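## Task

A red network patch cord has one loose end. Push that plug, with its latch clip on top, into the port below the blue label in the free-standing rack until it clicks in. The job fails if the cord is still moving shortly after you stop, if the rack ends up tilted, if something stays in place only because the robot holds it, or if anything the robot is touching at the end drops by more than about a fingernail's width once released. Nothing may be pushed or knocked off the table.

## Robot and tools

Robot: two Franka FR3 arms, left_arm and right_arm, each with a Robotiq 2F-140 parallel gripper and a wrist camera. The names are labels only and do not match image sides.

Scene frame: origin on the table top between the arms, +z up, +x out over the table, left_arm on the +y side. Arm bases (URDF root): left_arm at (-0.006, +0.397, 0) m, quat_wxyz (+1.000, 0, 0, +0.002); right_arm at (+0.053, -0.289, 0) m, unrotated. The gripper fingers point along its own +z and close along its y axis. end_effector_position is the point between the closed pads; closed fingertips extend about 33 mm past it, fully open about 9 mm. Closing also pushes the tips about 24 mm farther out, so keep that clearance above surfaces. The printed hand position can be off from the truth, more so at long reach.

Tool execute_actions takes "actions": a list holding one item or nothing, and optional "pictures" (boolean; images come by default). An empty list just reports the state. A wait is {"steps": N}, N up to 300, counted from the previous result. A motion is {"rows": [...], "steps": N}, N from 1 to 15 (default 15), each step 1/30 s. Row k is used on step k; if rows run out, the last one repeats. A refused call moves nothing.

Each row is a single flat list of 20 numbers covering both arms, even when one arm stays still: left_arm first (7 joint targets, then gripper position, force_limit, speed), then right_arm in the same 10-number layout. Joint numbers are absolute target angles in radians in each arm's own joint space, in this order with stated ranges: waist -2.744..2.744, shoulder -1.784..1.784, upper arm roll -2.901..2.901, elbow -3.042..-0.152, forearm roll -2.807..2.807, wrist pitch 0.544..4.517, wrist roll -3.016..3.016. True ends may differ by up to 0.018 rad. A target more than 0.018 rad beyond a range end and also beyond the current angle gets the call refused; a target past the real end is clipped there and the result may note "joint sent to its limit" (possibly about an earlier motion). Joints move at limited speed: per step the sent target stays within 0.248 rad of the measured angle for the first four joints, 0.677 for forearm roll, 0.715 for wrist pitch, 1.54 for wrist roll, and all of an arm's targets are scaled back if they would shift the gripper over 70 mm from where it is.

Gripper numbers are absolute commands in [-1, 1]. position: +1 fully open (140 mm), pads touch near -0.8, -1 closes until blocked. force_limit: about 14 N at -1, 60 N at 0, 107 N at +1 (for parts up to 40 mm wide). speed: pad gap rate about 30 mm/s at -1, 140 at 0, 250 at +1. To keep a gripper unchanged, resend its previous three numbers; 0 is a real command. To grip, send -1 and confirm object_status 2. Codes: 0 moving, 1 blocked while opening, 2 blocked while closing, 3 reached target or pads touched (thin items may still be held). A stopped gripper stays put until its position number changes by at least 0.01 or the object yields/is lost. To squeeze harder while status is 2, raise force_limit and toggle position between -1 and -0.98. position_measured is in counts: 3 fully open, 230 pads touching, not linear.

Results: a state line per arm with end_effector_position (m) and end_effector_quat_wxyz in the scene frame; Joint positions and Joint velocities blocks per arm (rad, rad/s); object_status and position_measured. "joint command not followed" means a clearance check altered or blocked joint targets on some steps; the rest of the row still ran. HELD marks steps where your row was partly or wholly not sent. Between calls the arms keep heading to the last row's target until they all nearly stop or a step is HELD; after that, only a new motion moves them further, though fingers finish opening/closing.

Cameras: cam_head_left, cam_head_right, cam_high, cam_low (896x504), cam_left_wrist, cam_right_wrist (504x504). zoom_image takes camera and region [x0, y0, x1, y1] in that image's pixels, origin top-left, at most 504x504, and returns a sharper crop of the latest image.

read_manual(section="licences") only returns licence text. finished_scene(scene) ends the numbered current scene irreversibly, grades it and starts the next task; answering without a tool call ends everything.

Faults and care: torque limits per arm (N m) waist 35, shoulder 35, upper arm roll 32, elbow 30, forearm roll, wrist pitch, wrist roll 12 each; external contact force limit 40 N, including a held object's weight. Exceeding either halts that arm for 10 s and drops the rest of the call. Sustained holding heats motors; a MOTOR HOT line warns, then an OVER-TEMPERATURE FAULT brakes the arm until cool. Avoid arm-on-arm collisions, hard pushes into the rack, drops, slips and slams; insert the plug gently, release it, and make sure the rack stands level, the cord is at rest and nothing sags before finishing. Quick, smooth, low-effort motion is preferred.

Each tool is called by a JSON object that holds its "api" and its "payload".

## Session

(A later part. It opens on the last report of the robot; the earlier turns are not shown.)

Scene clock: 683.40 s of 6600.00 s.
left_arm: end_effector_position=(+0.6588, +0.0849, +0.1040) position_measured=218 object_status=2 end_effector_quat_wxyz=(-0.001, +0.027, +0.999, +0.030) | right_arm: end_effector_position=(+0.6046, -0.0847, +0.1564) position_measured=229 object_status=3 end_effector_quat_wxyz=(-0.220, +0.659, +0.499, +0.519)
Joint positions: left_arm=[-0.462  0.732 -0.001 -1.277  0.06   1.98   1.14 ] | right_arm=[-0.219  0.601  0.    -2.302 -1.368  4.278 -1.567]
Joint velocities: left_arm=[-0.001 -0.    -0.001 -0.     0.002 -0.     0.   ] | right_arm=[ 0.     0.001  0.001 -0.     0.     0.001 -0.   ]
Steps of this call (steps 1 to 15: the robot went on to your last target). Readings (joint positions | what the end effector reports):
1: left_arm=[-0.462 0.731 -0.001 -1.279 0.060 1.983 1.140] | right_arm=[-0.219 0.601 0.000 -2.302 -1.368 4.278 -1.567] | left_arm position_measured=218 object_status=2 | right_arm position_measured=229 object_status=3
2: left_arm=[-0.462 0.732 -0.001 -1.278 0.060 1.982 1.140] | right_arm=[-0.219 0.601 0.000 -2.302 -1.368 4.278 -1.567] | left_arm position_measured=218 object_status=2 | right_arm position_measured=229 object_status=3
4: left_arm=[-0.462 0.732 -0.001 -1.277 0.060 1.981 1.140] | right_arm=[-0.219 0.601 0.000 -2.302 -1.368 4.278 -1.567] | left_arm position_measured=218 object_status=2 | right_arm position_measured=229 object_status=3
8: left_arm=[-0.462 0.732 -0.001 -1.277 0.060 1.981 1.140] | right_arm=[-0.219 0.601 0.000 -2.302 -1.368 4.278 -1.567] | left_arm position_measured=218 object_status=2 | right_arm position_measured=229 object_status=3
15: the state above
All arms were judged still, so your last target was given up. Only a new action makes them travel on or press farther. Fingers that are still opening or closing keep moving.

{"api": "execute_actions", "payload": {"actions": [{"rows":[[-0.4605,0.7325,-0.0005,-1.2745,0.062,1.986,1.142,-1,0.3,-0.6,-0.22,0.6,0,-2.3,-1.37,4.28,-1.571,-0.8,0,0],[-0.4603,0.7315,0.0,-1.274,0.062,1.988,1.142,-1,0.3,-0.6,-0.22,0.6,0,-2.3,-1.37,4.28,-1.571,-0.8,0,0],[-0.46,0.7308,0.0004,-1.2735,0.062,1.990,1.142,-1,0.3,-0.6,-0.22,0.6,0,-2.3,-1.37,4.28,-1.571,-0.8,0,0],[-0.4597,0.7302,0.0008,-1.273,0.0625,1.992,1.142,-1,0.3,-0.6,-0.22,0.6,0,-2.3,-1.37,4.28,-1.571,-0.8,0,0],[-0.4594,0.7297,0.0012,-1.2725,0.0625,1.994,1.142,-1,0.3,-0.6,-0.22,0.6,0,-2.3,-1.37,4.28,-1.571,-0.8,0,0],[-0.4591,0.7292,0.0016,-1.272,0.063,1.996,1.142,-1,0.3,-0.6,-0.22,0.6,0,-2.3,-1.37,4.28,-1.571,-0.8,0,0]],"steps":15}]}}

{"api": "zoom_image", "payload": {"camera": "cam_left_wrist", "region": [240, 280, 275, 315]}}

Scene clock: 690.63 s of 6600.00 s.
left_arm: end_effector_position=(+0.6593, +0.0847, +0.1046) position_measured=218 object_status=2 end_effector_quat_wxyz=(-0.001, +0.027, +0.999, +0.030) | right_arm: end_effector_position=(+0.6046, -0.0847, +0.1564) position_measured=229 object_status=3 end_effector_quat_wxyz=(-0.220, +0.659, +0.499, +0.519)
Joint positions: left_arm=[-0.462  0.732 -0.001 -1.276  0.06   1.981  1.14 ] | right_arm=[-0.219  0.601  0.    -2.302 -1.368  4.278 -1.567]
Joint velocities: left_arm=[-0.     0.001  0.     0.001  0.     0.    -0.001] | right_arm=[-0.001  0.001 -0.001 -0.001 -0.    -0.    -0.001]
Steps of this call (steps 1 to 90: nothing new was sent; then 3.73 s passed at rest; steps 91 to 105: all 15 steps of this action). Readings (joint positions | what the end effector reports):
91: left_arm=[-0.462 0.733 -0.001 -1.276 0.060 1.980 1.140] | right_arm=[-0.219 0.601 0.000 -2.302 -1.368 4.278 -1.567] | left_arm position_measured=218 object_status=2 | right_arm position_measured=229 object_status=3
92: left_arm=[-0.462 0.733 -0.001 -1.276 0.060 1.980 1.140] | right_arm=[-0.219 0.601 0.000 -2.302 -1.368 4.278 -1.567] | left_arm position_measured=218 object_status=2 | right_arm position_measured=229 object_status=3
94: left_arm=[-0.462 0.732 -0.001 -1.276 0.060 1.980 1.140] | right_arm=[-0.219 0.601 0.000 -2.302 -1.368 4.278 -1.567] | left_arm position_measured=218 object_status=2 | right_arm position_measured=229 object_status=3
98: left_arm=[-0.462 0.732 -0.001 -1.276 0.060 1.981 1.140] | right_arm=[-0.219 0.601 0.000 -2.302 -1.368 4.278 -1.567] | left_arm position_measured=218 object_status=2 | right_arm position_measured=229 object_status=3
105: the state above

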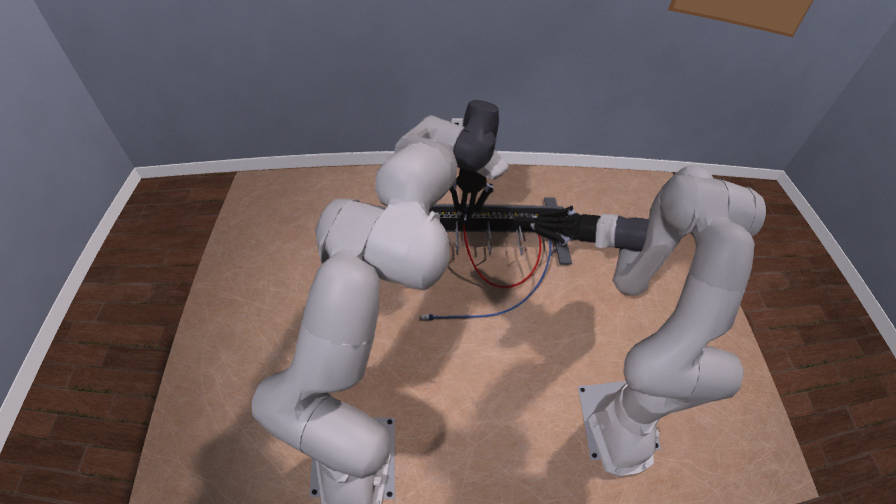

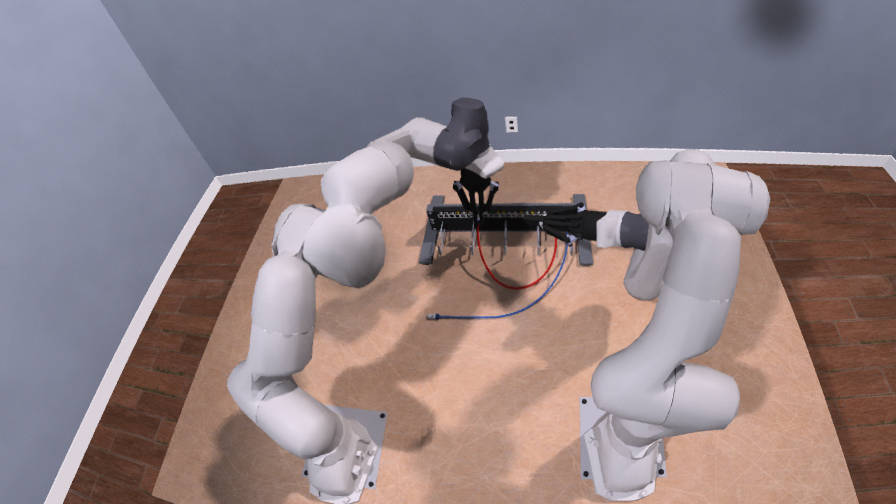

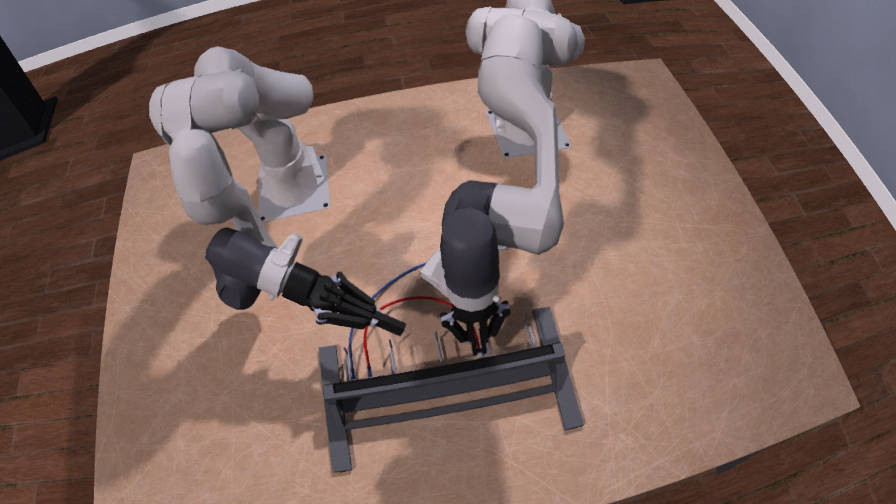

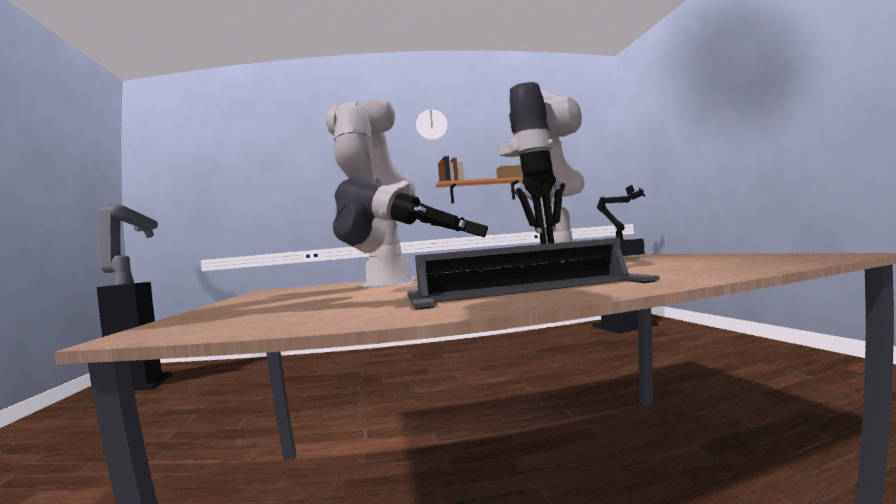

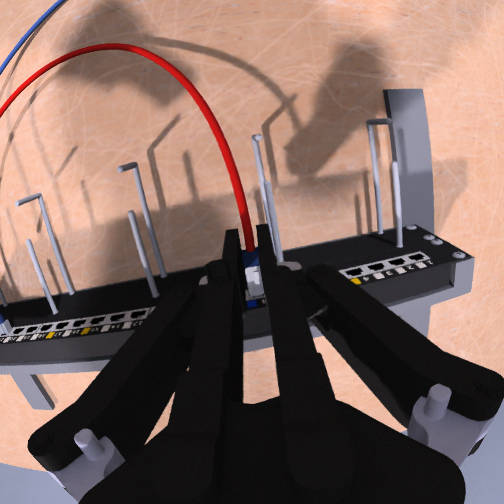

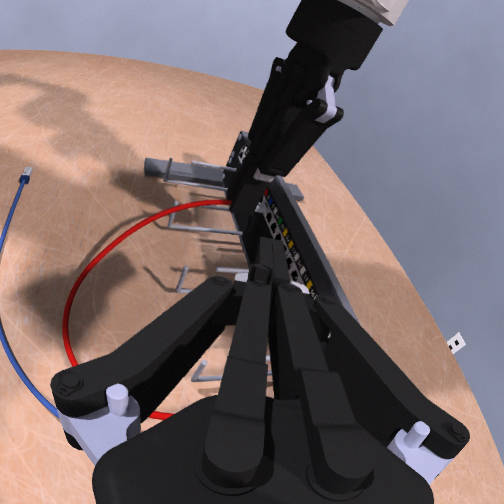

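Region (240, 280, 275, 315) of cam_left_wrist's 504x504 image, scaled by 14.400, with more detail than that image has.

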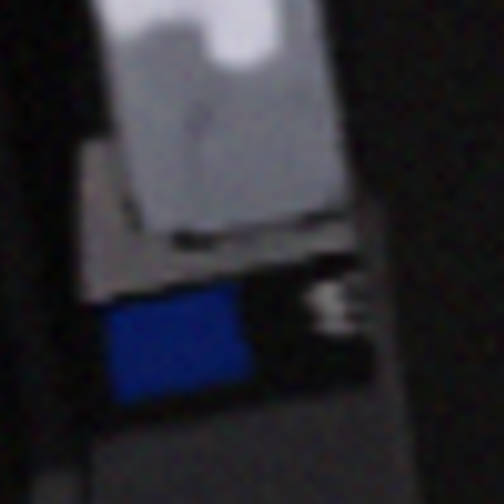

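{"api": "execute_actions", "payload": {"actions": [{"rows":[[-0.4591,0.7292,0.0016,-1.272,0.063,1.996,1.142,-1,0.3,-0.6,-0.22,0.6,0,-2.3,-1.37,4.28,-1.571,-0.8,0,0],[-0.459,0.7296,0.0016,-1.2713,0.063,1.996,1.142,-1,0.3,-0.6,-0.22,0.6,0,-2.3,-1.37,4.28,-1.571,-0.8,0,0],[-0.4589,0.730,0.0016,-1.2706,0.063,1.996,1.142,-1,0.3,-0.6,-0.22,0.6,0,-2.3,-1.37,4.28,-1.571,-0.8,0,0],[-0.4588,0.7305,0.0016,-1.2699,0.063,1.996,1.142,-1,0.3,-0.6,-0.22,0.6,0,-2.3,-1.37,4.28,-1.571,-0.8,0,0],[-0.4587,0.731,0.0016,-1.2692,0.063,1.996,1.142,-1,0.3,-0.6,-0.22,0.6,0,-2.3,-1.37,4.28,-1.571,-0.8,0,0],[-0.4586,0.7315,0.0016,-1.2685,0.063,1.996,1.142,-1,0.3,-0.6,-0.22,0.6,0,-2.3,-1.37,4.28,-1.571,-0.8,0,0],[-0.4585,0.732,0.0016,-1.2678,0.063,1.996,1.142,-1,0.3,-0.6,-0.22,0.6,0,-2.3,-1.37,4.28,-1.571,-0.8,0,0],[-0.4584,0.7325,0.0016,-1.2671,0.063,1.996,1.142,-1,0.3,-0.6,-0.22,0.6,0,-2.3,-1.37,4.28,-1.571,-0.8,0,0],[-0.4583,0.733,0.0016,-1.2664,0.063,1.996,1.142,-1,0.3,-0.6,-0.22,0.6,0,-2.3,-1.37,4.28,-1.571,-0.8,0,0],[-0.4582,0.7335,0.0016,-1.2657,0.063,1.996,1.142,-1,0.3,-0.6,-0.22,0.6,0,-2.3,-1.37,4.28,-1.571,-0.8,0,0],[-0.4581,0.734,0.0016,-1.265,0.063,1.996,1.142,-1,0.3,-0.6,-0.22,0.6,0,-2.3,-1.37,4.28,-1.571,-0.8,0,0]],"steps":15}], "pictures": false}}

{"api": "execute_actions", "payload": {"actions": [{"steps":10}], "pictures": false}}

Scene clock: 700.23 s of 6600.00 s.
left_arm: end_effector_position=(+0.6594, +0.0847, +0.1045) position_measured=218 object_status=2 end_effector_quat_wxyz=(-0.001, +0.027, +0.999, +0.030) | right_arm: end_effector_position=(+0.6046, -0.0847, +0.1564) position_measured=229 object_status=3 end_effector_quat_wxyz=(-0.220, +0.659, +0.499, +0.519)
Joint positions: left_arm=[-0.462  0.734 -0.001 -1.272  0.06   1.978  1.14 ] | right_arm=[-0.219  0.601  0.    -2.302 -1.368  4.278 -1.567]
Joint velocities: left_arm=[ 0.     0.001 -0.001  0.003  0.001 -0.004  0.002] | right_arm=[-0.    -0.001  0.001 -0.002  0.001  0.001 -0.001]
Steps of this call (steps 1 to 15: the robot went on to your last target; steps 16 to 90: nothing new was sent; then 6.10 s passed at rest; steps 91 to 105: all 15 steps of this action). Readings (joint positions | what the end effector reports):
91: left_arm=[-0.462 0.732 -0.001 -1.276 0.060 1.981 1.140] | right_arm=[-0.219 0.601 0.000 -2.302 -1.368 4.278 -1.567] | left_arm position_measured=218 object_status=2 | right_arm position_measured=229 object_status=3
92: left_arm=[-0.462 0.732 -0.001 -1.276 0.060 1.981 1.140] | right_arm=[-0.219 0.601 0.000 -2.302 -1.368 4.278 -1.567] | left_arm position_measured=218 object_status=2 | right_arm position_measured=229 object_status=3
94: left_arm=[-0.462 0.732 -0.001 -1.276 0.060 1.981 1.140] | right_arm=[-0.219 0.601 0.000 -2.302 -1.368 4.278 -1.567] | left_arm position_measured=218 object_status=2 | right_arm position_measured=229 object_status=3
98: left_arm=[-0.462 0.733 -0.001 -1.275 0.060 1.980 1.140] | right_arm=[-0.219 0.601 0.000 -2.302 -1.368 4.278 -1.567] | left_arm position_measured=218 object_status=2 | right_arm position_measured=229 object_status=3
105: the state above

Scene clock: 700.57 s of 6600.00 s.
left_arm: end_effector_position=(+0.6594, +0.0847, +0.1045) position_measured=218 object_status=2 end_effector_quat_wxyz=(-0.001, +0.027, +0.999, +0.030) | right_arm: end_effector_position=(+0.6046, -0.0847, +0.1564) position_measured=229 object_status=3 end_effector_quat_wxyz=(-0.220, +0.659, +0.499, +0.519)
Joint positions: left_arm=[-0.462  0.735 -0.001 -1.272  0.06   1.978  1.14 ] | right_arm=[-0.219  0.601  0.    -2.302 -1.368  4.278 -1.567]
Joint velocities: left_arm=[-0.     0.001  0.     0.001  0.     0.001  0.001] | right_arm=[ 0.    -0.001  0.001 -0.002  0.     0.     0.   ]
Steps of this call (steps 1 to 10: the robot went on to your last target). Readings (joint positions | what the end effector reports):
1: left_arm=[-0.462 0.735 -0.001 -1.272 0.060 1.978 1.140] | right_arm=[-0.219 0.601 0.000 -2.302 -1.368 4.278 -1.567] | left_arm position_measured=218 object_status=2 | right_arm position_measured=229 object_status=3
2: left_arm=[-0.462 0.735 -0.001 -1.272 0.060 1.978 1.140] | right_arm=[-0.219 0.601 0.000 -2.302 -1.368 4.278 -1.567] | left_arm position_measured=218 object_status=2 | right_arm position_measured=229 object_status=3
4: left_arm=[-0.462 0.735 -0.001 -1.272 0.060 1.978 1.140] | right_arm=[-0.219 0.601 0.000 -2.302 -1.368 4.278 -1.567] | left_arm position_measured=218 object_status=2 | right_arm position_measured=229 object_status=3
8: left_arm=[-0.462 0.735 -0.001 -1.272 0.060 1.978 1.140] | right_arm=[-0.219 0.601 0.000 -2.302 -1.368 4.278 -1.567] | left_arm position_measured=218 object_status=2 | right_arm position_measured=229 object_status=3
10: the state above

{"api": "execute_actions", "payload": {"actions": [{"rows":[[-0.4585,0.733,0.0016,-1.2655,0.063,1.996,1.142,-1,0.3,-0.6,-0.22,0.6,0,-2.3,-1.37,4.28,-1.571,-0.8,0,0],[-0.4585,0.732,0.0016,-1.2655,0.063,1.996,1.142,-1,0.3,-0.6,-0.22,0.6,0,-2.3,-1.37,4.28,-1.571,-0.8,0,0],[-0.4585,0.731,0.0016,-1.2655,0.063,1.996,1.142,-1,0.3,-0.6,-0.22,0.6,0,-2.3,-1.37,4.28,-1.571,-0.8,0,0],[-0.4585,0.730,0.0016,-1.2655,0.063,1.996,1.142,-1,0.3,-0.6,-0.22,0.6,0,-2.3,-1.37,4.28,-1.571,-0.8,0,0],[-0.4585,0.729,0.0016,-1.2655,0.063,1.996,1.142,-1,0.3,-0.6,-0.22,0.6,0,-2.3,-1.37,4.28,-1.571,-0.8,0,0]],"steps":12}], "pictures": false}}

{"api": "execute_actions", "payload": {"actions": [{"rows":[[-0.459,0.730,0.0012,-1.2655,0.062,1.996,1.142,-1,0.3,-0.6,-0.22,0.6,0,-2.3,-1.37,4.28,-1.571,-0.8,0,0],[-0.4596,0.730,0.0008,-1.2655,0.062,1.996,1.142,-1,0.3,-0.6,-0.22,0.6,0,-2.3,-1.37,4.28,-1.571,-0.8,0,0],[-0.4602,0.730,0.0004,-1.2655,0.061,1.996,1.142,-1,0.3,-0.6,-0.22,0.6,0,-2.3,-1.37,4.28,-1.571,-0.8,0,0],[-0.4608,0.730,0.0,-1.2655,0.061,1.996,1.142,-1,0.3,-0.6,-0.22,0.6,0,-2.3,-1.37,4.28,-1.571,-0.8,0,0],[-0.4614,0.730,-0.0004,-1.2655,0.061,1.996,1.142,-1,0.3,-0.6,-0.22,0.6,0,-2.3,-1.37,4.28,-1.571,-0.8,0,0]],"steps":12}], "pictures": false}}

Scene clock: 714.87 s of 6600.00 s.
left_arm: end_effector_position=(+0.6594, +0.0847, +0.1047) position_measured=218 object_status=2 end_effector_quat_wxyz=(-0.001, +0.027, +0.999, +0.030) | right_arm: end_effector_position=(+0.6046, -0.0847, +0.1564) position_measured=229 object_status=3 end_effector_quat_wxyz=(-0.220, +0.659, +0.499, +0.519)
Joint positions: left_arm=[-0.462  0.734 -0.001 -1.271  0.06   1.978  1.14 ] | right_arm=[-0.219  0.601  0.    -2.302 -1.368  4.278 -1.567]
Joint velocities: left_arm=[ 0.    -0.     0.001 -0.001 -0.002 -0.    -0.001] | right_arm=[-0.001  0.     0.    -0.001  0.001  0.    -0.001]
Steps of this call (steps 1 to 15: the robot went on to your last target; steps 16 to 90: nothing new was sent; then 10.90 s passed at rest; steps 91 to 102: all 12 steps of this action). Readings (joint positions | what the end effector reports):
91: left_arm=[-0.462 0.735 -0.001 -1.271 0.060 1.978 1.140] | right_arm=[-0.219 0.601 0.000 -2.302 -1.368 4.278 -1.567] | left_arm position_measured=218 object_status=2 | right_arm position_measured=229 object_status=3
92: left_arm=[-0.462 0.735 -0.001 -1.271 0.060 1.978 1.140] | right_arm=[-0.219 0.601 0.000 -2.302 -1.368 4.278 -1.567] | left_arm position_measured=218 object_status=2 | right_arm position_measured=229 object_status=3
94: left_arm=[-0.462 0.735 -0.001 -1.271 0.060 1.978 1.140] | right_arm=[-0.219 0.601 0.000 -2.302 -1.368 4.278 -1.567] | left_arm position_measured=218 object_status=2 | right_arm position_measured=229 object_status=3
98: left_arm=[-0.462 0.734 -0.001 -1.271 0.060 1.978 1.140] | right_arm=[-0.219 0.601 0.000 -2.302 -1.368 4.278 -1.567] | left_arm position_measured=218 object_status=2 | right_arm position_measured=229 object_status=3
102: the state above

Scene clock: 715.27 s of 6600.00 s.
left_arm: end_effector_position=(+0.6594, +0.0846, +0.1047) position_measured=218 object_status=2 end_effector_quat_wxyz=(-0.001, +0.027, +0.999, +0.030) | right_arm: end_effector_position=(+0.6046, -0.0847, +0.1564) position_measured=229 object_status=3 end_effector_quat_wxyz=(-0.220, +0.659, +0.499, +0.519)
Joint positions: left_arm=[-0.462  0.734 -0.001 -1.271  0.06   1.978  1.14 ] | right_arm=[-0.219  0.601  0.    -2.302 -1.368  4.278 -1.567]
Joint velocities: left_arm=[ 0.002 -0.001 -0.    -0.001  0.001  0.    -0.   ] | right_arm=[-0.001  0.001  0.    -0.002 -0.001  0.001 -0.   ]
Steps of this call (steps 1 to 12: all 12 steps of this action). Readings (joint positions | what the end effector reports):
1: left_arm=[-0.462 0.734 -0.001 -1.271 0.060 1.978 1.140] | right_arm=[-0.219 0.601 0.000 -2.302 -1.368 4.278 -1.567] | left_arm position_measured=218 object_status=2 | right_arm position_measured=229 object_status=3
2: left_arm=[-0.462 0.734 -0.001 -1.271 0.060 1.978 1.140] | right_arm=[-0.219 0.601 0.000 -2.302 -1.368 4.278 -1.567] | left_arm position_measured=218 object_status=2 | right_arm position_measured=229 object_status=3
4: left_arm=[-0.462 0.734 -0.001 -1.271 0.060 1.978 1.140] | right_arm=[-0.219 0.601 0.000 -2.302 -1.368 4.278 -1.567] | left_arm position_measured=218 object_status=2 | right_arm position_measured=229 object_status=3
8: left_arm=[-0.462 0.734 -0.001 -1.271 0.060 1.978 1.140] | right_arm=[-0.219 0.601 0.000 -2.302 -1.368 4.278 -1.567] | left_arm position_measured=218 object_status=2 | right_arm position_measured=229 object_status=3
12: the state above

{"api": "execute_actions", "payload": {"actions": [{"rows":[[-0.460,0.731,0.001,-1.2655,0.062,1.996,1.14,-1,0.3,-0.6,-0.22,0.6,0,-2.3,-1.37,4.28,-1.571,-0.8,0,0],[-0.4588,0.7312,0.002,-1.2655,0.063,1.996,1.14,-1,0.3,-0.6,-0.22,0.6,0,-2.3,-1.37,4.28,-1.571,-0.8,0,0],[-0.4578,0.7312,0.003,-1.2655,0.064,1.996,1.14,-1,0.3,-0.6,-0.22,0.6,0,-2.3,-1.37,4.28,-1.571,-0.8,0,0],[-0.4568,0.7312,0.0036,-1.2655,0.0645,1.996,1.14,-1,0.3,-0.6,-0.22,0.6,0,-2.3,-1.37,4.28,-1.571,-0.8,0,0],[-0.456,0.7312,0.0042,-1.2655,0.065,1.996,1.14,-1,0.3,-0.6,-0.22,0.6,0,-2.3,-1.37,4.28,-1.571,-0.8,0,0],[-0.4552,0.7312,0.0048,-1.2655,0.0655,1.996,1.14,-1,0.3,-0.6,-0.22,0.6,0,-2.3,-1.37,4.28,-1.571,-0.8,0,0],[-0.4545,0.7312,0.0054,-1.2655,0.066,1.996,1.14,-1,0.3,-0.6,-0.22,0.6,0,-2.3,-1.37,4.28,-1.571,-0.8,0,0]],"steps":15}]}}

{"api": "zoom_image", "payload": {"camera": "cam_left_wrist", "region": [240, 280, 275, 315]}}

{"api": "zoom_image", "payload": {"camera": "cam_right_wrist", "region": [245, 190, 280, 225]}}

Scene clock: 724.67 s of 6600.00 s.
left_arm: end_effector_position=(+0.6595, +0.0848, +0.1047) position_measured=218 object_status=2 end_effector_quat_wxyz=(-0.001, +0.026, +0.999, +0.030) | right_arm: end_effector_position=(+0.6046, -0.0847, +0.1564) position_measured=229 object_status=3 end_effector_quat_wxyz=(-0.220, +0.659, +0.499, +0.519)
Joint positions: left_arm=[-0.462  0.734 -0.001 -1.271  0.06   1.978  1.14 ] | right_arm=[-0.219  0.601  0.    -2.302 -1.368  4.278 -1.567]
Joint velocities: left_arm=[0.001 0.    0.001 0.    0.    0.    0.001] | right_arm=[-0.    -0.001  0.001  0.001 -0.001  0.    -0.001]
Steps of this call (steps 1 to 15: the robot went on to your last target; steps 16 to 90: nothing new was sent; then 5.90 s passed at rest; steps 91 to 105: all 15 steps of this action). Readings (joint positions | what the end effector reports):
91: left_arm=[-0.462 0.734 -0.001 -1.271 0.060 1.978 1.140] | right_arm=[-0.219 0.601 0.000 -2.302 -1.368 4.278 -1.567] | left_arm position_measured=218 object_status=2 | right_arm position_measured=229 object_status=3
92: left_arm=[-0.462 0.734 -0.001 -1.271 0.060 1.978 1.140] | right_arm=[-0.219 0.601 0.000 -2.302 -1.368 4.278 -1.567] | left_arm position_measured=218 object_status=2 | right_arm position_measured=229 object_status=3
94: left_arm=[-0.462 0.734 -0.001 -1.271 0.060 1.978 1.140] | right_arm=[-0.219 0.601 0.000 -2.302 -1.368 4.278 -1.567] | left_arm position_measured=218 object_status=2 | right_arm position_measured=229 object_status=3
98: left_arm=[-0.462 0.734 -0.001 -1.271 0.060 1.978 1.140] | right_arm=[-0.219 0.601 0.000 -2.302 -1.368 4.278 -1.567] | left_arm position_measured=218 object_status=2 | right_arm position_measured=229 object_status=3
105: the state above

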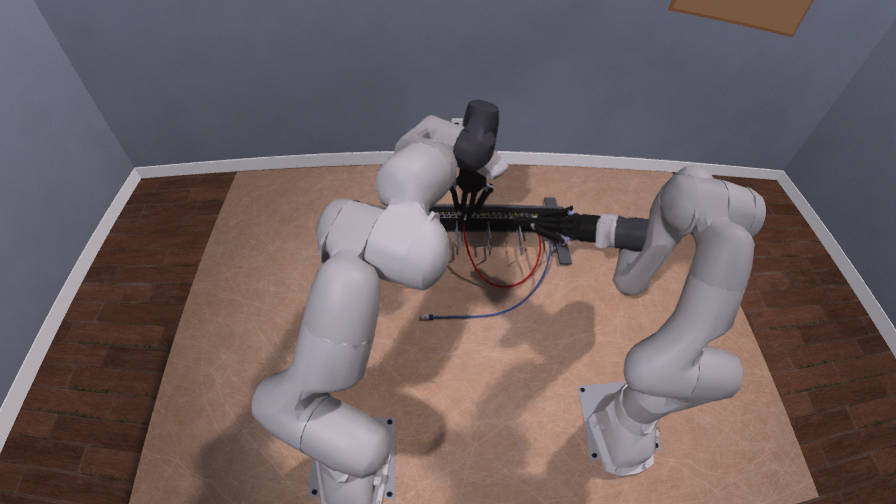

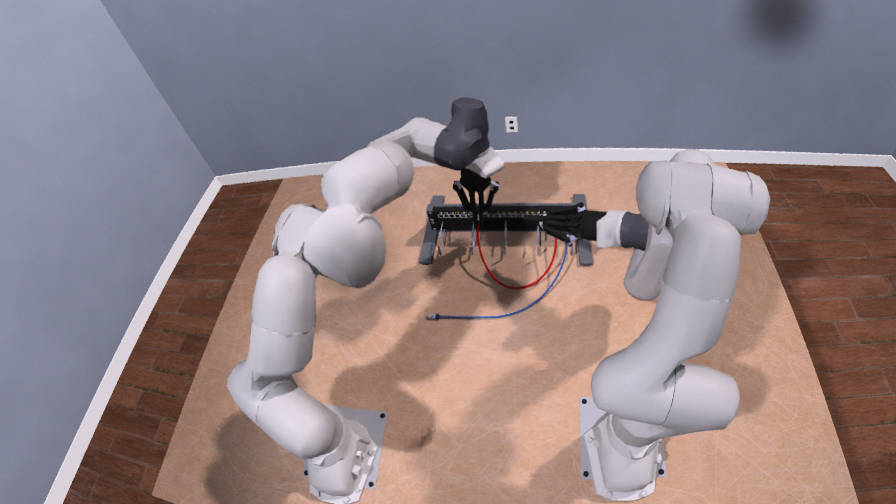

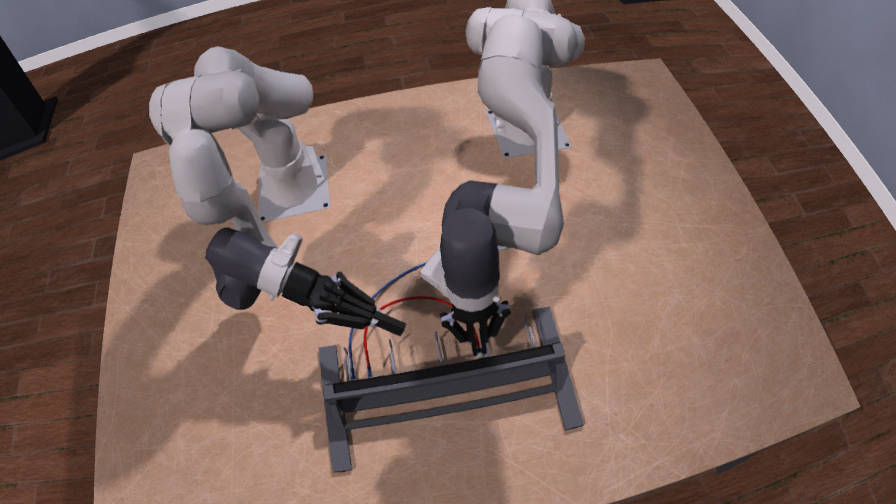

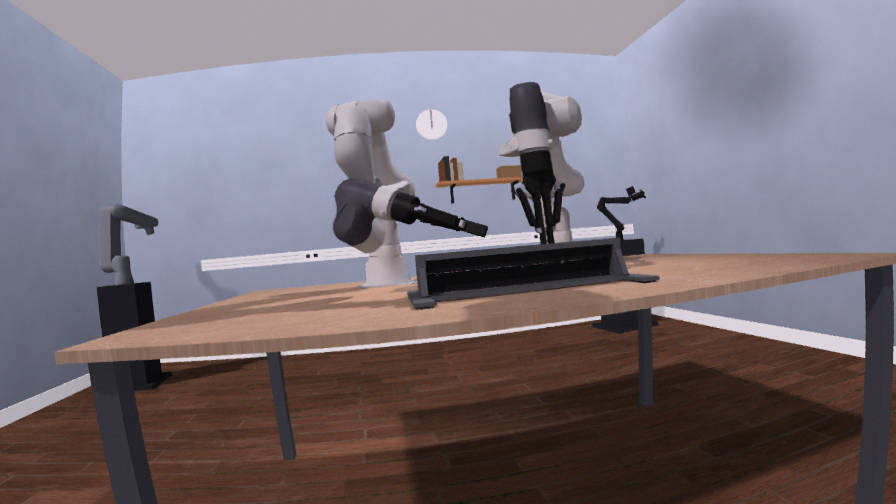

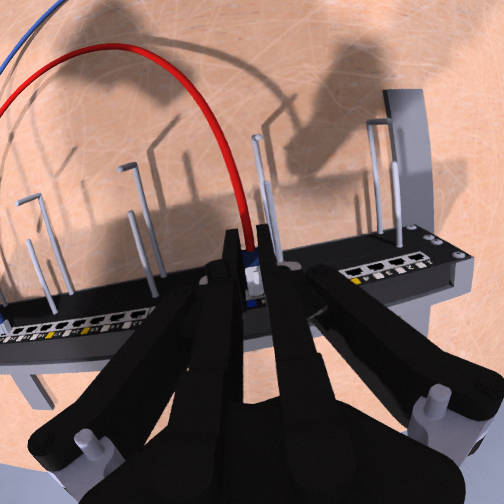

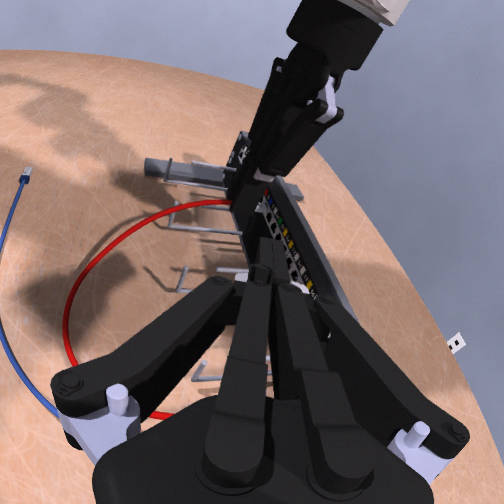

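Region (240, 280, 275, 315) of cam_left_wrist's 504x504 image, scaled by 14.400, with more detail than that image has.

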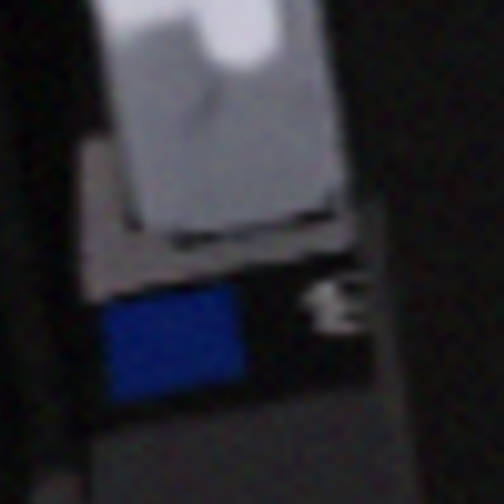

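Region (245, 190, 280, 225) of cam_right_wrist's 504x504 image, scaled by 14.400, with more detail than that image has.

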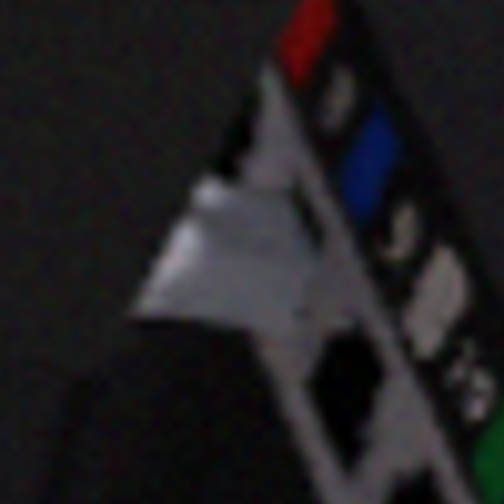

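{"api": "execute_actions", "payload": {"actions": [{"rows":[[-0.4565,0.731,0.0035,-1.265,0.064,1.997,1.14,-1,0.3,-0.6,-0.22,0.6,0,-2.3,-1.37,4.28,-1.571,-0.8,0,0],[-0.4565,0.7307,0.0037,-1.2644,0.064,1.999,1.14,-1,0.3,-0.6,-0.22,0.6,0,-2.3,-1.37,4.28,-1.571,-0.8,0,0],[-0.4562,0.7304,0.0041,-1.2638,0.0644,2.001,1.14,-1,0.3,-0.6,-0.22,0.6,0,-2.3,-1.37,4.28,-1.571,-0.8,0,0],[-0.4558,0.7301,0.0045,-1.2632,0.0647,2.003,1.14,-1,0.3,-0.6,-0.22,0.6,0,-2.3,-1.37,4.28,-1.571,-0.8,0,0],[-0.4554,0.7298,0.0049,-1.2626,0.065,2.005,1.14,-1,0.3,-0.6,-0.22,0.6,0,-2.3,-1.37,4.28,-1.571,-0.8,0,0],[-0.455,0.7295,0.0053,-1.262,0.0654,2.007,1.14,-1,0.3,-0.6,-0.22,0.6,0,-2.3,-1.37,4.28,-1.571,-0.8,0,0],[-0.4546,0.7292,0.0057,-1.2614,0.0657,2.009,1.14,-1,0.3,-0.6,-0.22,0.6,0,-2.3,-1.37,4.28,-1.571,-0.8,0,0],[-0.4542,0.7289,0.0061,-1.2608,0.066,2.011,1.14,-1,0.3,-0.6,-0.22,0.6,0,-2.3,-1.37,4.28,-1.571,-0.8,0,0],[-0.4538,0.7286,0.0065,-1.2602,0.0664,2.013,1.14,-1,0.3,-0.6,-0.22,0.6,0,-2.3,-1.37,4.28,-1.571,-0.8,0,0]],"steps":15}]}}

{"api": "zoom_image", "payload": {"camera": "cam_right_wrist", "region": [245, 190, 280, 225]}}

Scene clock: 747.53 s of 6600.00 s.
left_arm: end_effector_position=(+0.6596, +0.0847, +0.1048) position_measured=218 object_status=2 end_effector_quat_wxyz=(-0.001, +0.026, +0.999, +0.030) | right_arm: end_effector_position=(+0.6046, -0.0847, +0.1564) position_measured=229 object_status=3 end_effector_quat_wxyz=(-0.220, +0.659, +0.499, +0.519)
Joint positions: left_arm=[-0.462  0.734 -0.001 -1.271  0.06   1.978  1.14 ] | right_arm=[-0.219  0.601  0.    -2.302 -1.368  4.278 -1.567]
Joint velocities: left_arm=[-0.    -0.001 -0.    -0.002  0.    -0.001 -0.   ] | right_arm=[-0.     0.     0.    -0.002  0.     0.     0.001]
Steps of this call (steps 1 to 15: the robot went on to your last target; steps 16 to 90: nothing new was sent; then 19.37 s passed at rest; steps 91 to 105: all 15 steps of this action). Readings (joint positions | what the end effector reports):
91: left_arm=[-0.462 0.734 -0.001 -1.271 0.060 1.978 1.140] | right_arm=[-0.219 0.601 0.000 -2.302 -1.368 4.278 -1.567] | left_arm position_measured=218 object_status=2 | right_arm position_measured=229 object_status=3
92: left_arm=[-0.462 0.734 -0.001 -1.271 0.060 1.978 1.140] | right_arm=[-0.219 0.601 0.000 -2.302 -1.368 4.278 -1.567] | left_arm position_measured=218 object_status=2 | right_arm position_measured=229 object_status=3
94: left_arm=[-0.462 0.734 -0.001 -1.271 0.060 1.978 1.140] | right_arm=[-0.219 0.601 0.000 -2.302 -1.368 4.278 -1.567] | left_arm position_measured=218 object_status=2 | right_arm position_measured=229 object_status=3
98: left_arm=[-0.462 0.734 -0.001 -1.271 0.060 1.978 1.140] | right_arm=[-0.219 0.601 0.000 -2.302 -1.368 4.278 -1.567] | left_arm position_measured=218 object_status=2 | right_arm position_measured=229 object_status=3
105: the state above

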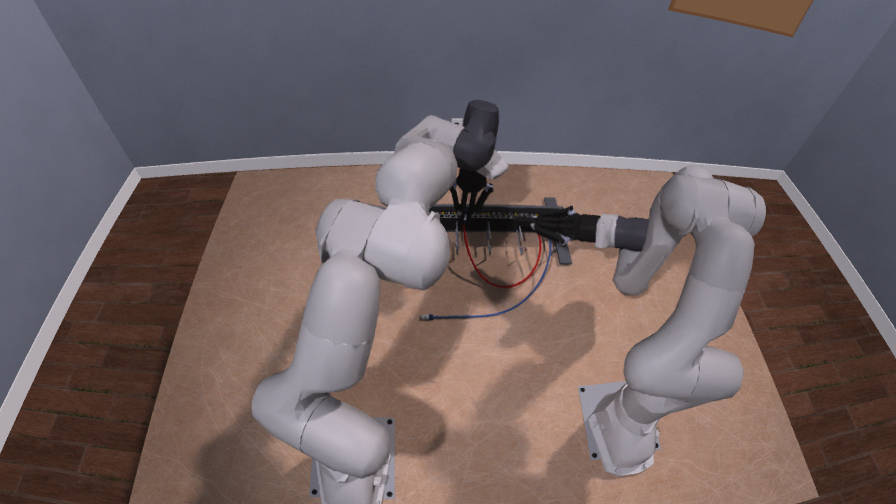

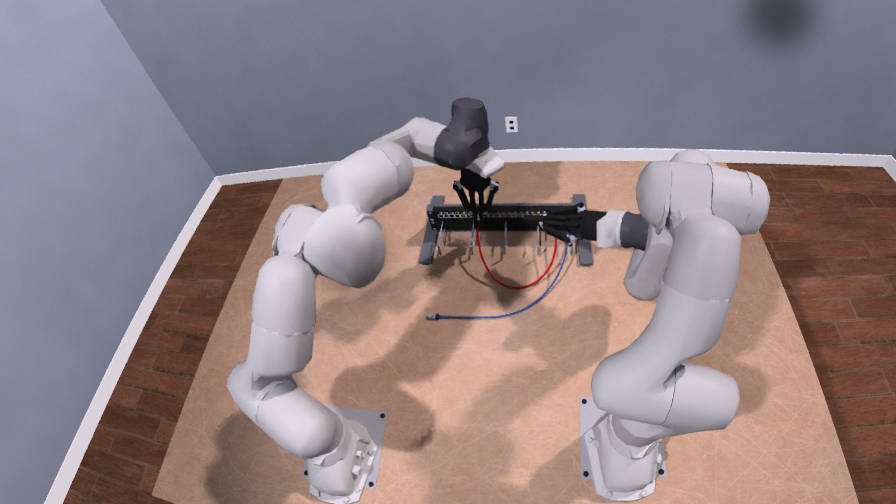

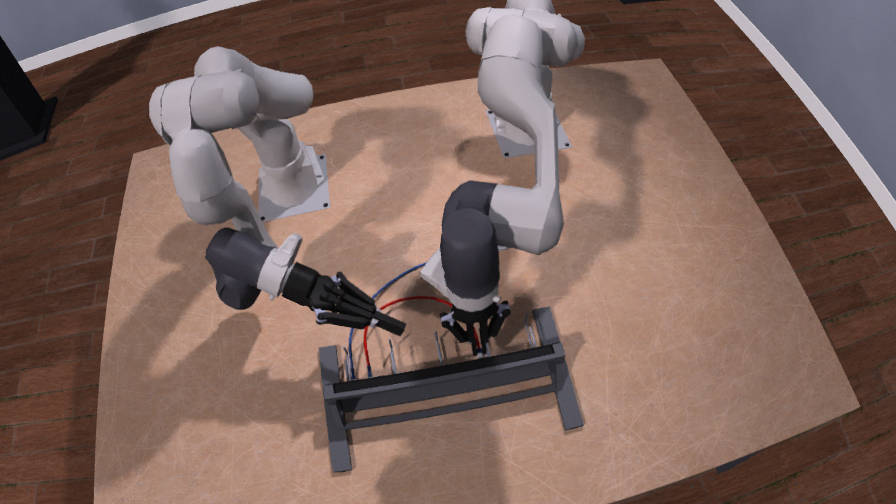

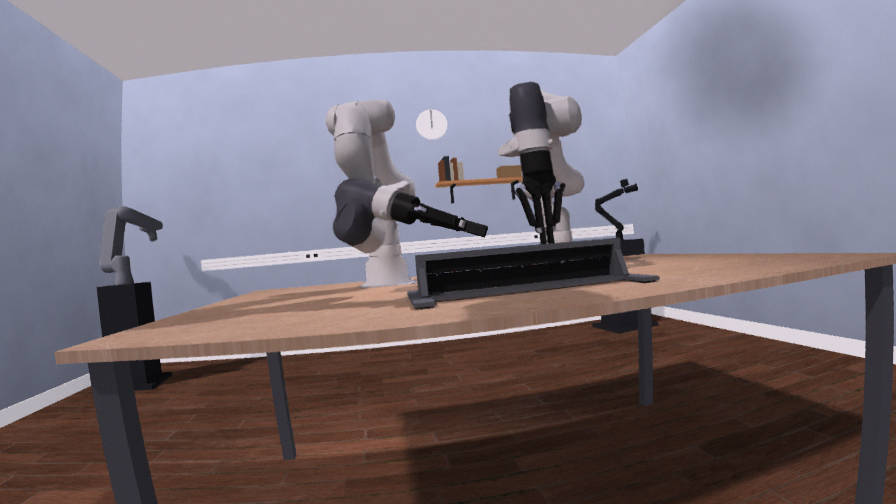

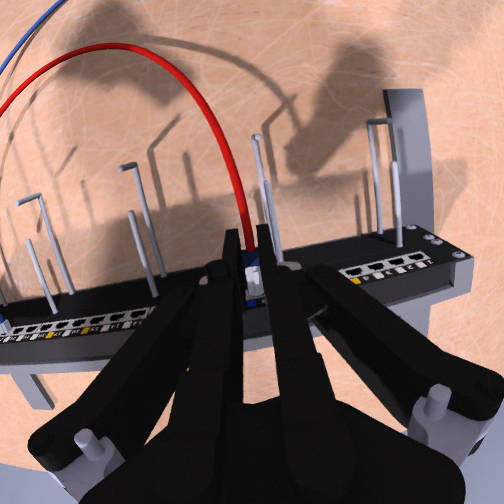

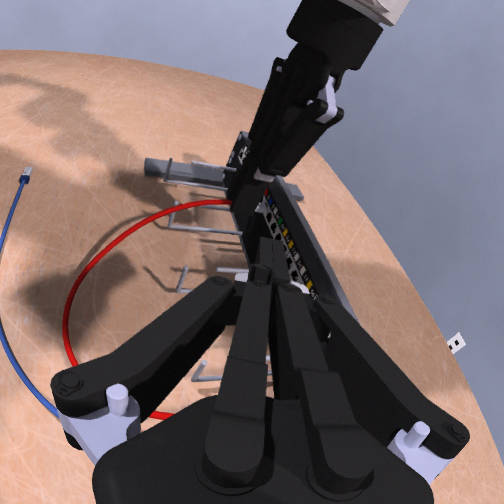

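Region (245, 190, 280, 225) of cam_right_wrist's 504x504 image, scaled by 14.400, with more detail than that image has.

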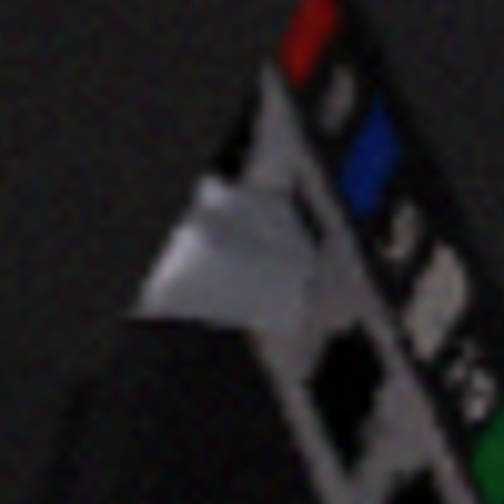

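{"api": "execute_actions", "payload": {"actions": [{"rows":[[-0.4565,0.731,0.004,-1.2635,0.066,2.002,1.135,-1,0.3,-0.6,-0.22,0.6,0,-2.3,-1.37,4.28,-1.571,-0.8,0,0],[-0.4585,0.7322,0.0025,-1.2655,0.066,1.993,1.132,-1,0.3,-0.6,-0.22,0.6,0,-2.3,-1.37,4.28,-1.571,-0.8,0,0],[-0.4597,0.7332,0.0014,-1.2658,0.067,1.9885,1.130,-1,0.3,-0.6,-0.22,0.6,0,-2.3,-1.37,4.28,-1.571,-0.8,0,0],[-0.4604,0.7337,0.0014,-1.2658,0.0685,1.9885,1.128,-1,0.3,-0.6,-0.22,0.6,0,-2.3,-1.37,4.28,-1.571,-0.8,0,0],[-0.4608,0.734,0.0014,-1.2654,0.0696,1.9881,1.127,-1,0.3,-0.6,-0.22,0.6,0,-2.3,-1.37,4.28,-1.571,-0.8,0,0],[-0.4612,0.7343,0.0014,-1.2649,0.0707,1.9877,1.126,-1,0.3,-0.6,-0.22,0.6,0,-2.3,-1.37,4.28,-1.571,-0.8,0,0],[-0.4617,0.7346,0.0014,-1.2644,0.0719,1.9873,1.125,-1,0.3,-0.6,-0.22,0.6,0,-2.3,-1.37,4.28,-1.571,-0.8,0,0],[-0.4621,0.7349,0.0014,-1.2639,0.073,1.9869,1.124,-1,0.3,-0.6,-0.22,0.6,0,-2.3,-1.37,4.28,-1.571,-0.8,0,0],[-0.4625,0.7352,0.0014,-1.2635,0.0742,1.9865,1.123,-1,0.3,-0.6,-0.22,0.6,0,-2.3,-1.37,4.28,-1.571,-0.8,0,0],[-0.463,0.7355,0.0014,-1.263,0.0753,1.9861,1.122,-1,0.3,-0.6,-0.22,0.6,0,-2.3,-1.37,4.28,-1.571,-0.8,0,0],[-0.4634,0.7357,0.0014,-1.2625,0.0765,1.9857,1.121,-1,0.3,-0.6,-0.22,0.6,0,-2.3,-1.37,4.28,-1.571,-0.8,0,0],[-0.4638,0.736,0.0014,-1.2621,0.0776,1.9853,1.120,-1,0.3,-0.6,-0.22,0.6,0,-2.3,-1.37,4.28,-1.571,-0.8,0,0],[-0.4643,0.7363,0.0014,-1.2616,0.0788,1.9849,1.119,-1,0.3,-0.6,-0.22,0.6,0,-2.3,-1.37,4.28,-1.571,-0.8,0,0],[-0.4647,0.7366,0.0014,-1.2611,0.0799,1.9845,1.118,-1,0.3,-0.6,-0.22,0.6,0,-2.3,-1.37,4.28,-1.571,-0.8,0,0],[-0.4651,0.7369,0.0014,-1.2607,0.0811,1.9841,1.117,-1,0.3,-0.6,-0.22,0.6,0,-2.3,-1.37,4.28,-1.571,-0.8,0,0]],"steps":15}], "pictures": false}}

{"api": "execute_actions", "payload": {"actions": [{"rows":[[-0.4656,0.7372,0.0014,-1.2602,0.0822,1.9837,1.116,-1,0.3,-0.6,-0.22,0.6,0,-2.3,-1.37,4.28,-1.571,-0.8,0,0],[-0.466,0.7375,0.0014,-1.2597,0.0834,1.9833,1.115,-1,0.3,-0.6,-0.22,0.6,0,-2.3,-1.37,4.28,-1.571,-0.8,0,0],[-0.4664,0.7378,0.0014,-1.2593,0.0845,1.9829,1.114,-1,0.3,-0.6,-0.22,0.6,0,-2.3,-1.37,4.28,-1.571,-0.8,0,0],[-0.4669,0.7381,0.0014,-1.2588,0.0857,1.9825,1.113,-1,0.3,-0.6,-0.22,0.6,0,-2.3,-1.37,4.28,-1.571,-0.8,0,0],[-0.4673,0.7384,0.0014,-1.2583,0.0868,1.9821,1.113,-1,0.3,-0.6,-0.22,0.6,0,-2.3,-1.37,4.28,-1.571,-0.8,0,0],[-0.4677,0.7387,0.0014,-1.2579,0.088,1.9817,1.113,-1,0.3,-0.6,-0.22,0.6,0,-2.3,-1.37,4.28,-1.571,-0.8,0,0],[-0.4682,0.739,0.0014,-1.2574,0.0891,1.9813,1.113,-1,0.3,-0.6,-0.22,0.6,0,-2.3,-1.37,4.28,-1.571,-0.8,0,0],[-0.4686,0.7393,0.0014,-1.2569,0.0902,1.9809,1.113,-1,0.3,-0.6,-0.22,0.6,0,-2.3,-1.37,4.28,-1.571,-0.8,0,0],[-0.469,0.7396,0.0014,-1.2565,0.0913,1.9805,1.113,-1,0.3,-0.6,-0.22,0.6,0,-2.3,-1.37,4.28,-1.571,-0.8,0,0],[-0.4695,0.7399,0.0014,-1.256,0.0913,1.9801,1.113,-1,0.3,-0.6,-0.22,0.6,0,-2.3,-1.37,4.28,-1.571,-0.8,0,0],[-0.4699,0.7401,0.0014,-1.2555,0.0913,1.9796,1.113,-1,0.3,-0.6,-0.22,0.6,0,-2.3,-1.37,4.28,-1.571,-0.8,0,0]],"steps":15}], "pictures": false}}

{"api": "execute_actions", "payload": {"actions": [{"steps":15}], "pictures": false}}

Scene clock: 780.50 s of 6600.00 s.
left_arm: end_effector_position=(+0.6594, +0.0845, +0.1046) position_measured=218 object_status=2 end_effector_quat_wxyz=(+0.000, +0.026, +0.999, +0.035) | right_arm: end_effector_position=(+0.6046, -0.0847, +0.1564) position_measured=229 object_status=3 end_effector_quat_wxyz=(-0.220, +0.659, +0.499, +0.519)
Joint positions: left_arm=[-0.466  0.737 -0.001 -1.267  0.07   1.974  1.132] | right_arm=[-0.219  0.601  0.    -2.302 -1.368  4.278 -1.567]
Joint velocities: left_arm=[-0.011  0.008 -0.001  0.011  0.03  -0.011 -0.024] | right_arm=[ 0.    -0.001  0.    -0.001  0.     0.001 -0.001]
Steps of this call (steps 1 to 15: the robot went on to your last target; steps 16 to 90: nothing new was sent; then 29.47 s passed at rest; steps 91 to 105: all 15 steps of this action). Readings (joint positions | what the end effector reports):
91: left_arm=[-0.462 0.735 -0.001 -1.271 0.060 1.978 1.140] | right_arm=[-0.219 0.601 0.000 -2.302 -1.368 4.278 -1.567] | left_arm position_measured=218 object_status=2 | right_arm position_measured=229 object_status=3
92: left_arm=[-0.462 0.735 -0.001 -1.271 0.060 1.977 1.140] | right_arm=[-0.219 0.601 0.000 -2.302 -1.368 4.278 -1.567] | left_arm position_measured=218 object_status=2 | right_arm position_measured=229 object_status=3
94: left_arm=[-0.462 0.735 -0.001 -1.271 0.060 1.977 1.139] | right_arm=[-0.219 0.601 0.000 -2.302 -1.368 4.278 -1.567] | left_arm position_measured=218 object_status=2 | right_arm position_measured=229 object_status=3
98: left_arm=[-0.463 0.735 -0.001 -1.270 0.063 1.976 1.137] | right_arm=[-0.219 0.601 0.000 -2.302 -1.368 4.278 -1.567] | left_arm position_measured=218 object_status=2 | right_arm position_measured=229 object_status=3
105: the state above

Scene clock: 781.00 s of 6600.00 s.
left_arm: end_effector_position=(+0.6594, +0.0841, +0.1045) position_measured=218 object_status=2 end_effector_quat_wxyz=(+0.002, +0.027, +0.999, +0.041) | right_arm: end_effector_position=(+0.6046, -0.0847, +0.1564) position_measured=229 object_status=3 end_effector_quat_wxyz=(-0.220, +0.659, +0.499, +0.519)
Joint positions: left_arm=[-0.471  0.741 -0.001 -1.261  0.083  1.969  1.123] | right_arm=[-0.219  0.601  0.    -2.302 -1.368  4.278 -1.567]
Joint velocities: left_arm=[-0.003  0.001  0.001  0.003  0.005 -0.003 -0.009] | right_arm=[ 0.001 -0.001  0.001  0.001 -0.001  0.001 -0.001]
Steps of this call (steps 1 to 15: all 15 steps of this action). Readings (joint positions | what the end effector reports):
1: left_arm=[-0.466 0.737 -0.001 -1.267 0.071 1.973 1.131] | right_arm=[-0.219 0.601 0.000 -2.302 -1.368 4.278 -1.567] | left_arm position_measured=218 object_status=2 | right_arm position_measured=229 object_status=3
2: left_arm=[-0.467 0.738 -0.001 -1.266 0.072 1.973 1.130] | right_arm=[-0.219 0.601 0.000 -2.302 -1.368 4.278 -1.567] | left_arm position_measured=218 object_status=2 | right_arm position_measured=229 object_status=3
4: left_arm=[-0.467 0.738 -0.001 -1.265 0.075 1.972 1.128] | right_arm=[-0.219 0.601 0.000 -2.302 -1.368 4.278 -1.567] | left_arm position_measured=218 object_status=2 | right_arm position_measured=229 object_status=3
8: left_arm=[-0.469 0.739 -0.001 -1.263 0.079 1.971 1.125] | right_arm=[-0.219 0.601 0.000 -2.302 -1.368 4.278 -1.567] | left_arm position_measured=218 object_status=2 | right_arm position_measured=229 object_status=3
15: the state above

Scene clock: 781.50 s of 6600.00 s.
left_arm: end_effector_position=(+0.6594, +0.0841, +0.1045) position_measured=218 object_status=2 end_effector_quat_wxyz=(+0.002, +0.026, +0.999, +0.042) | right_arm: end_effector_position=(+0.6046, -0.0847, +0.1564) position_measured=229 object_status=3 end_effector_quat_wxyz=(-0.220, +0.659, +0.499, +0.519)
Joint positions: left_arm=[-0.471  0.741 -0.001 -1.261  0.084  1.968  1.121] | right_arm=[-0.219  0.601  0.    -2.302 -1.368  4.278 -1.567]
Joint velocities: left_arm=[-0.001  0.001  0.     0.001 -0.     0.001 -0.002] | right_arm=[-0.    -0.001 -0.002 -0.     0.    -0.     0.001]
Steps of this call (steps 1 to 15: the robot went on to your last target). Readings (joint positions | what the end effector reports):
1: left_arm=[-0.471 0.741 -0.001 -1.261 0.084 1.968 1.122] | right_arm=[-0.219 0.601 0.000 -2.302 -1.368 4.278 -1.567] | left_arm position_measured=218 object_status=2 | right_arm position_measured=229 object_status=3
2: left_arm=[-0.471 0.741 -0.001 -1.261 0.084 1.968 1.122] | right_arm=[-0.219 0.601 0.000 -2.302 -1.368 4.278 -1.567] | left_arm position_measured=218 object_status=2 | right_arm position_measured=229 object_status=3
4: left_arm=[-0.471 0.741 -0.001 -1.261 0.084 1.968 1.122] | right_arm=[-0.219 0.601 0.000 -2.302 -1.368 4.278 -1.567] | left_arm position_measured=218 object_status=2 | right_arm position_measured=229 object_status=3
8: left_arm=[-0.471 0.741 -0.001 -1.261 0.084 1.968 1.121] | right_arm=[-0.219 0.601 0.000 -2.302 -1.368 4.278 -1.567] | left_arm position_measured=218 object_status=2 | right_arm position_measured=229 object_status=3
15: the state above
All arms were judged still, so your last target was given up. Only a new action makes them travel on or press farther. Fingers that are still opening or closing keep moving.


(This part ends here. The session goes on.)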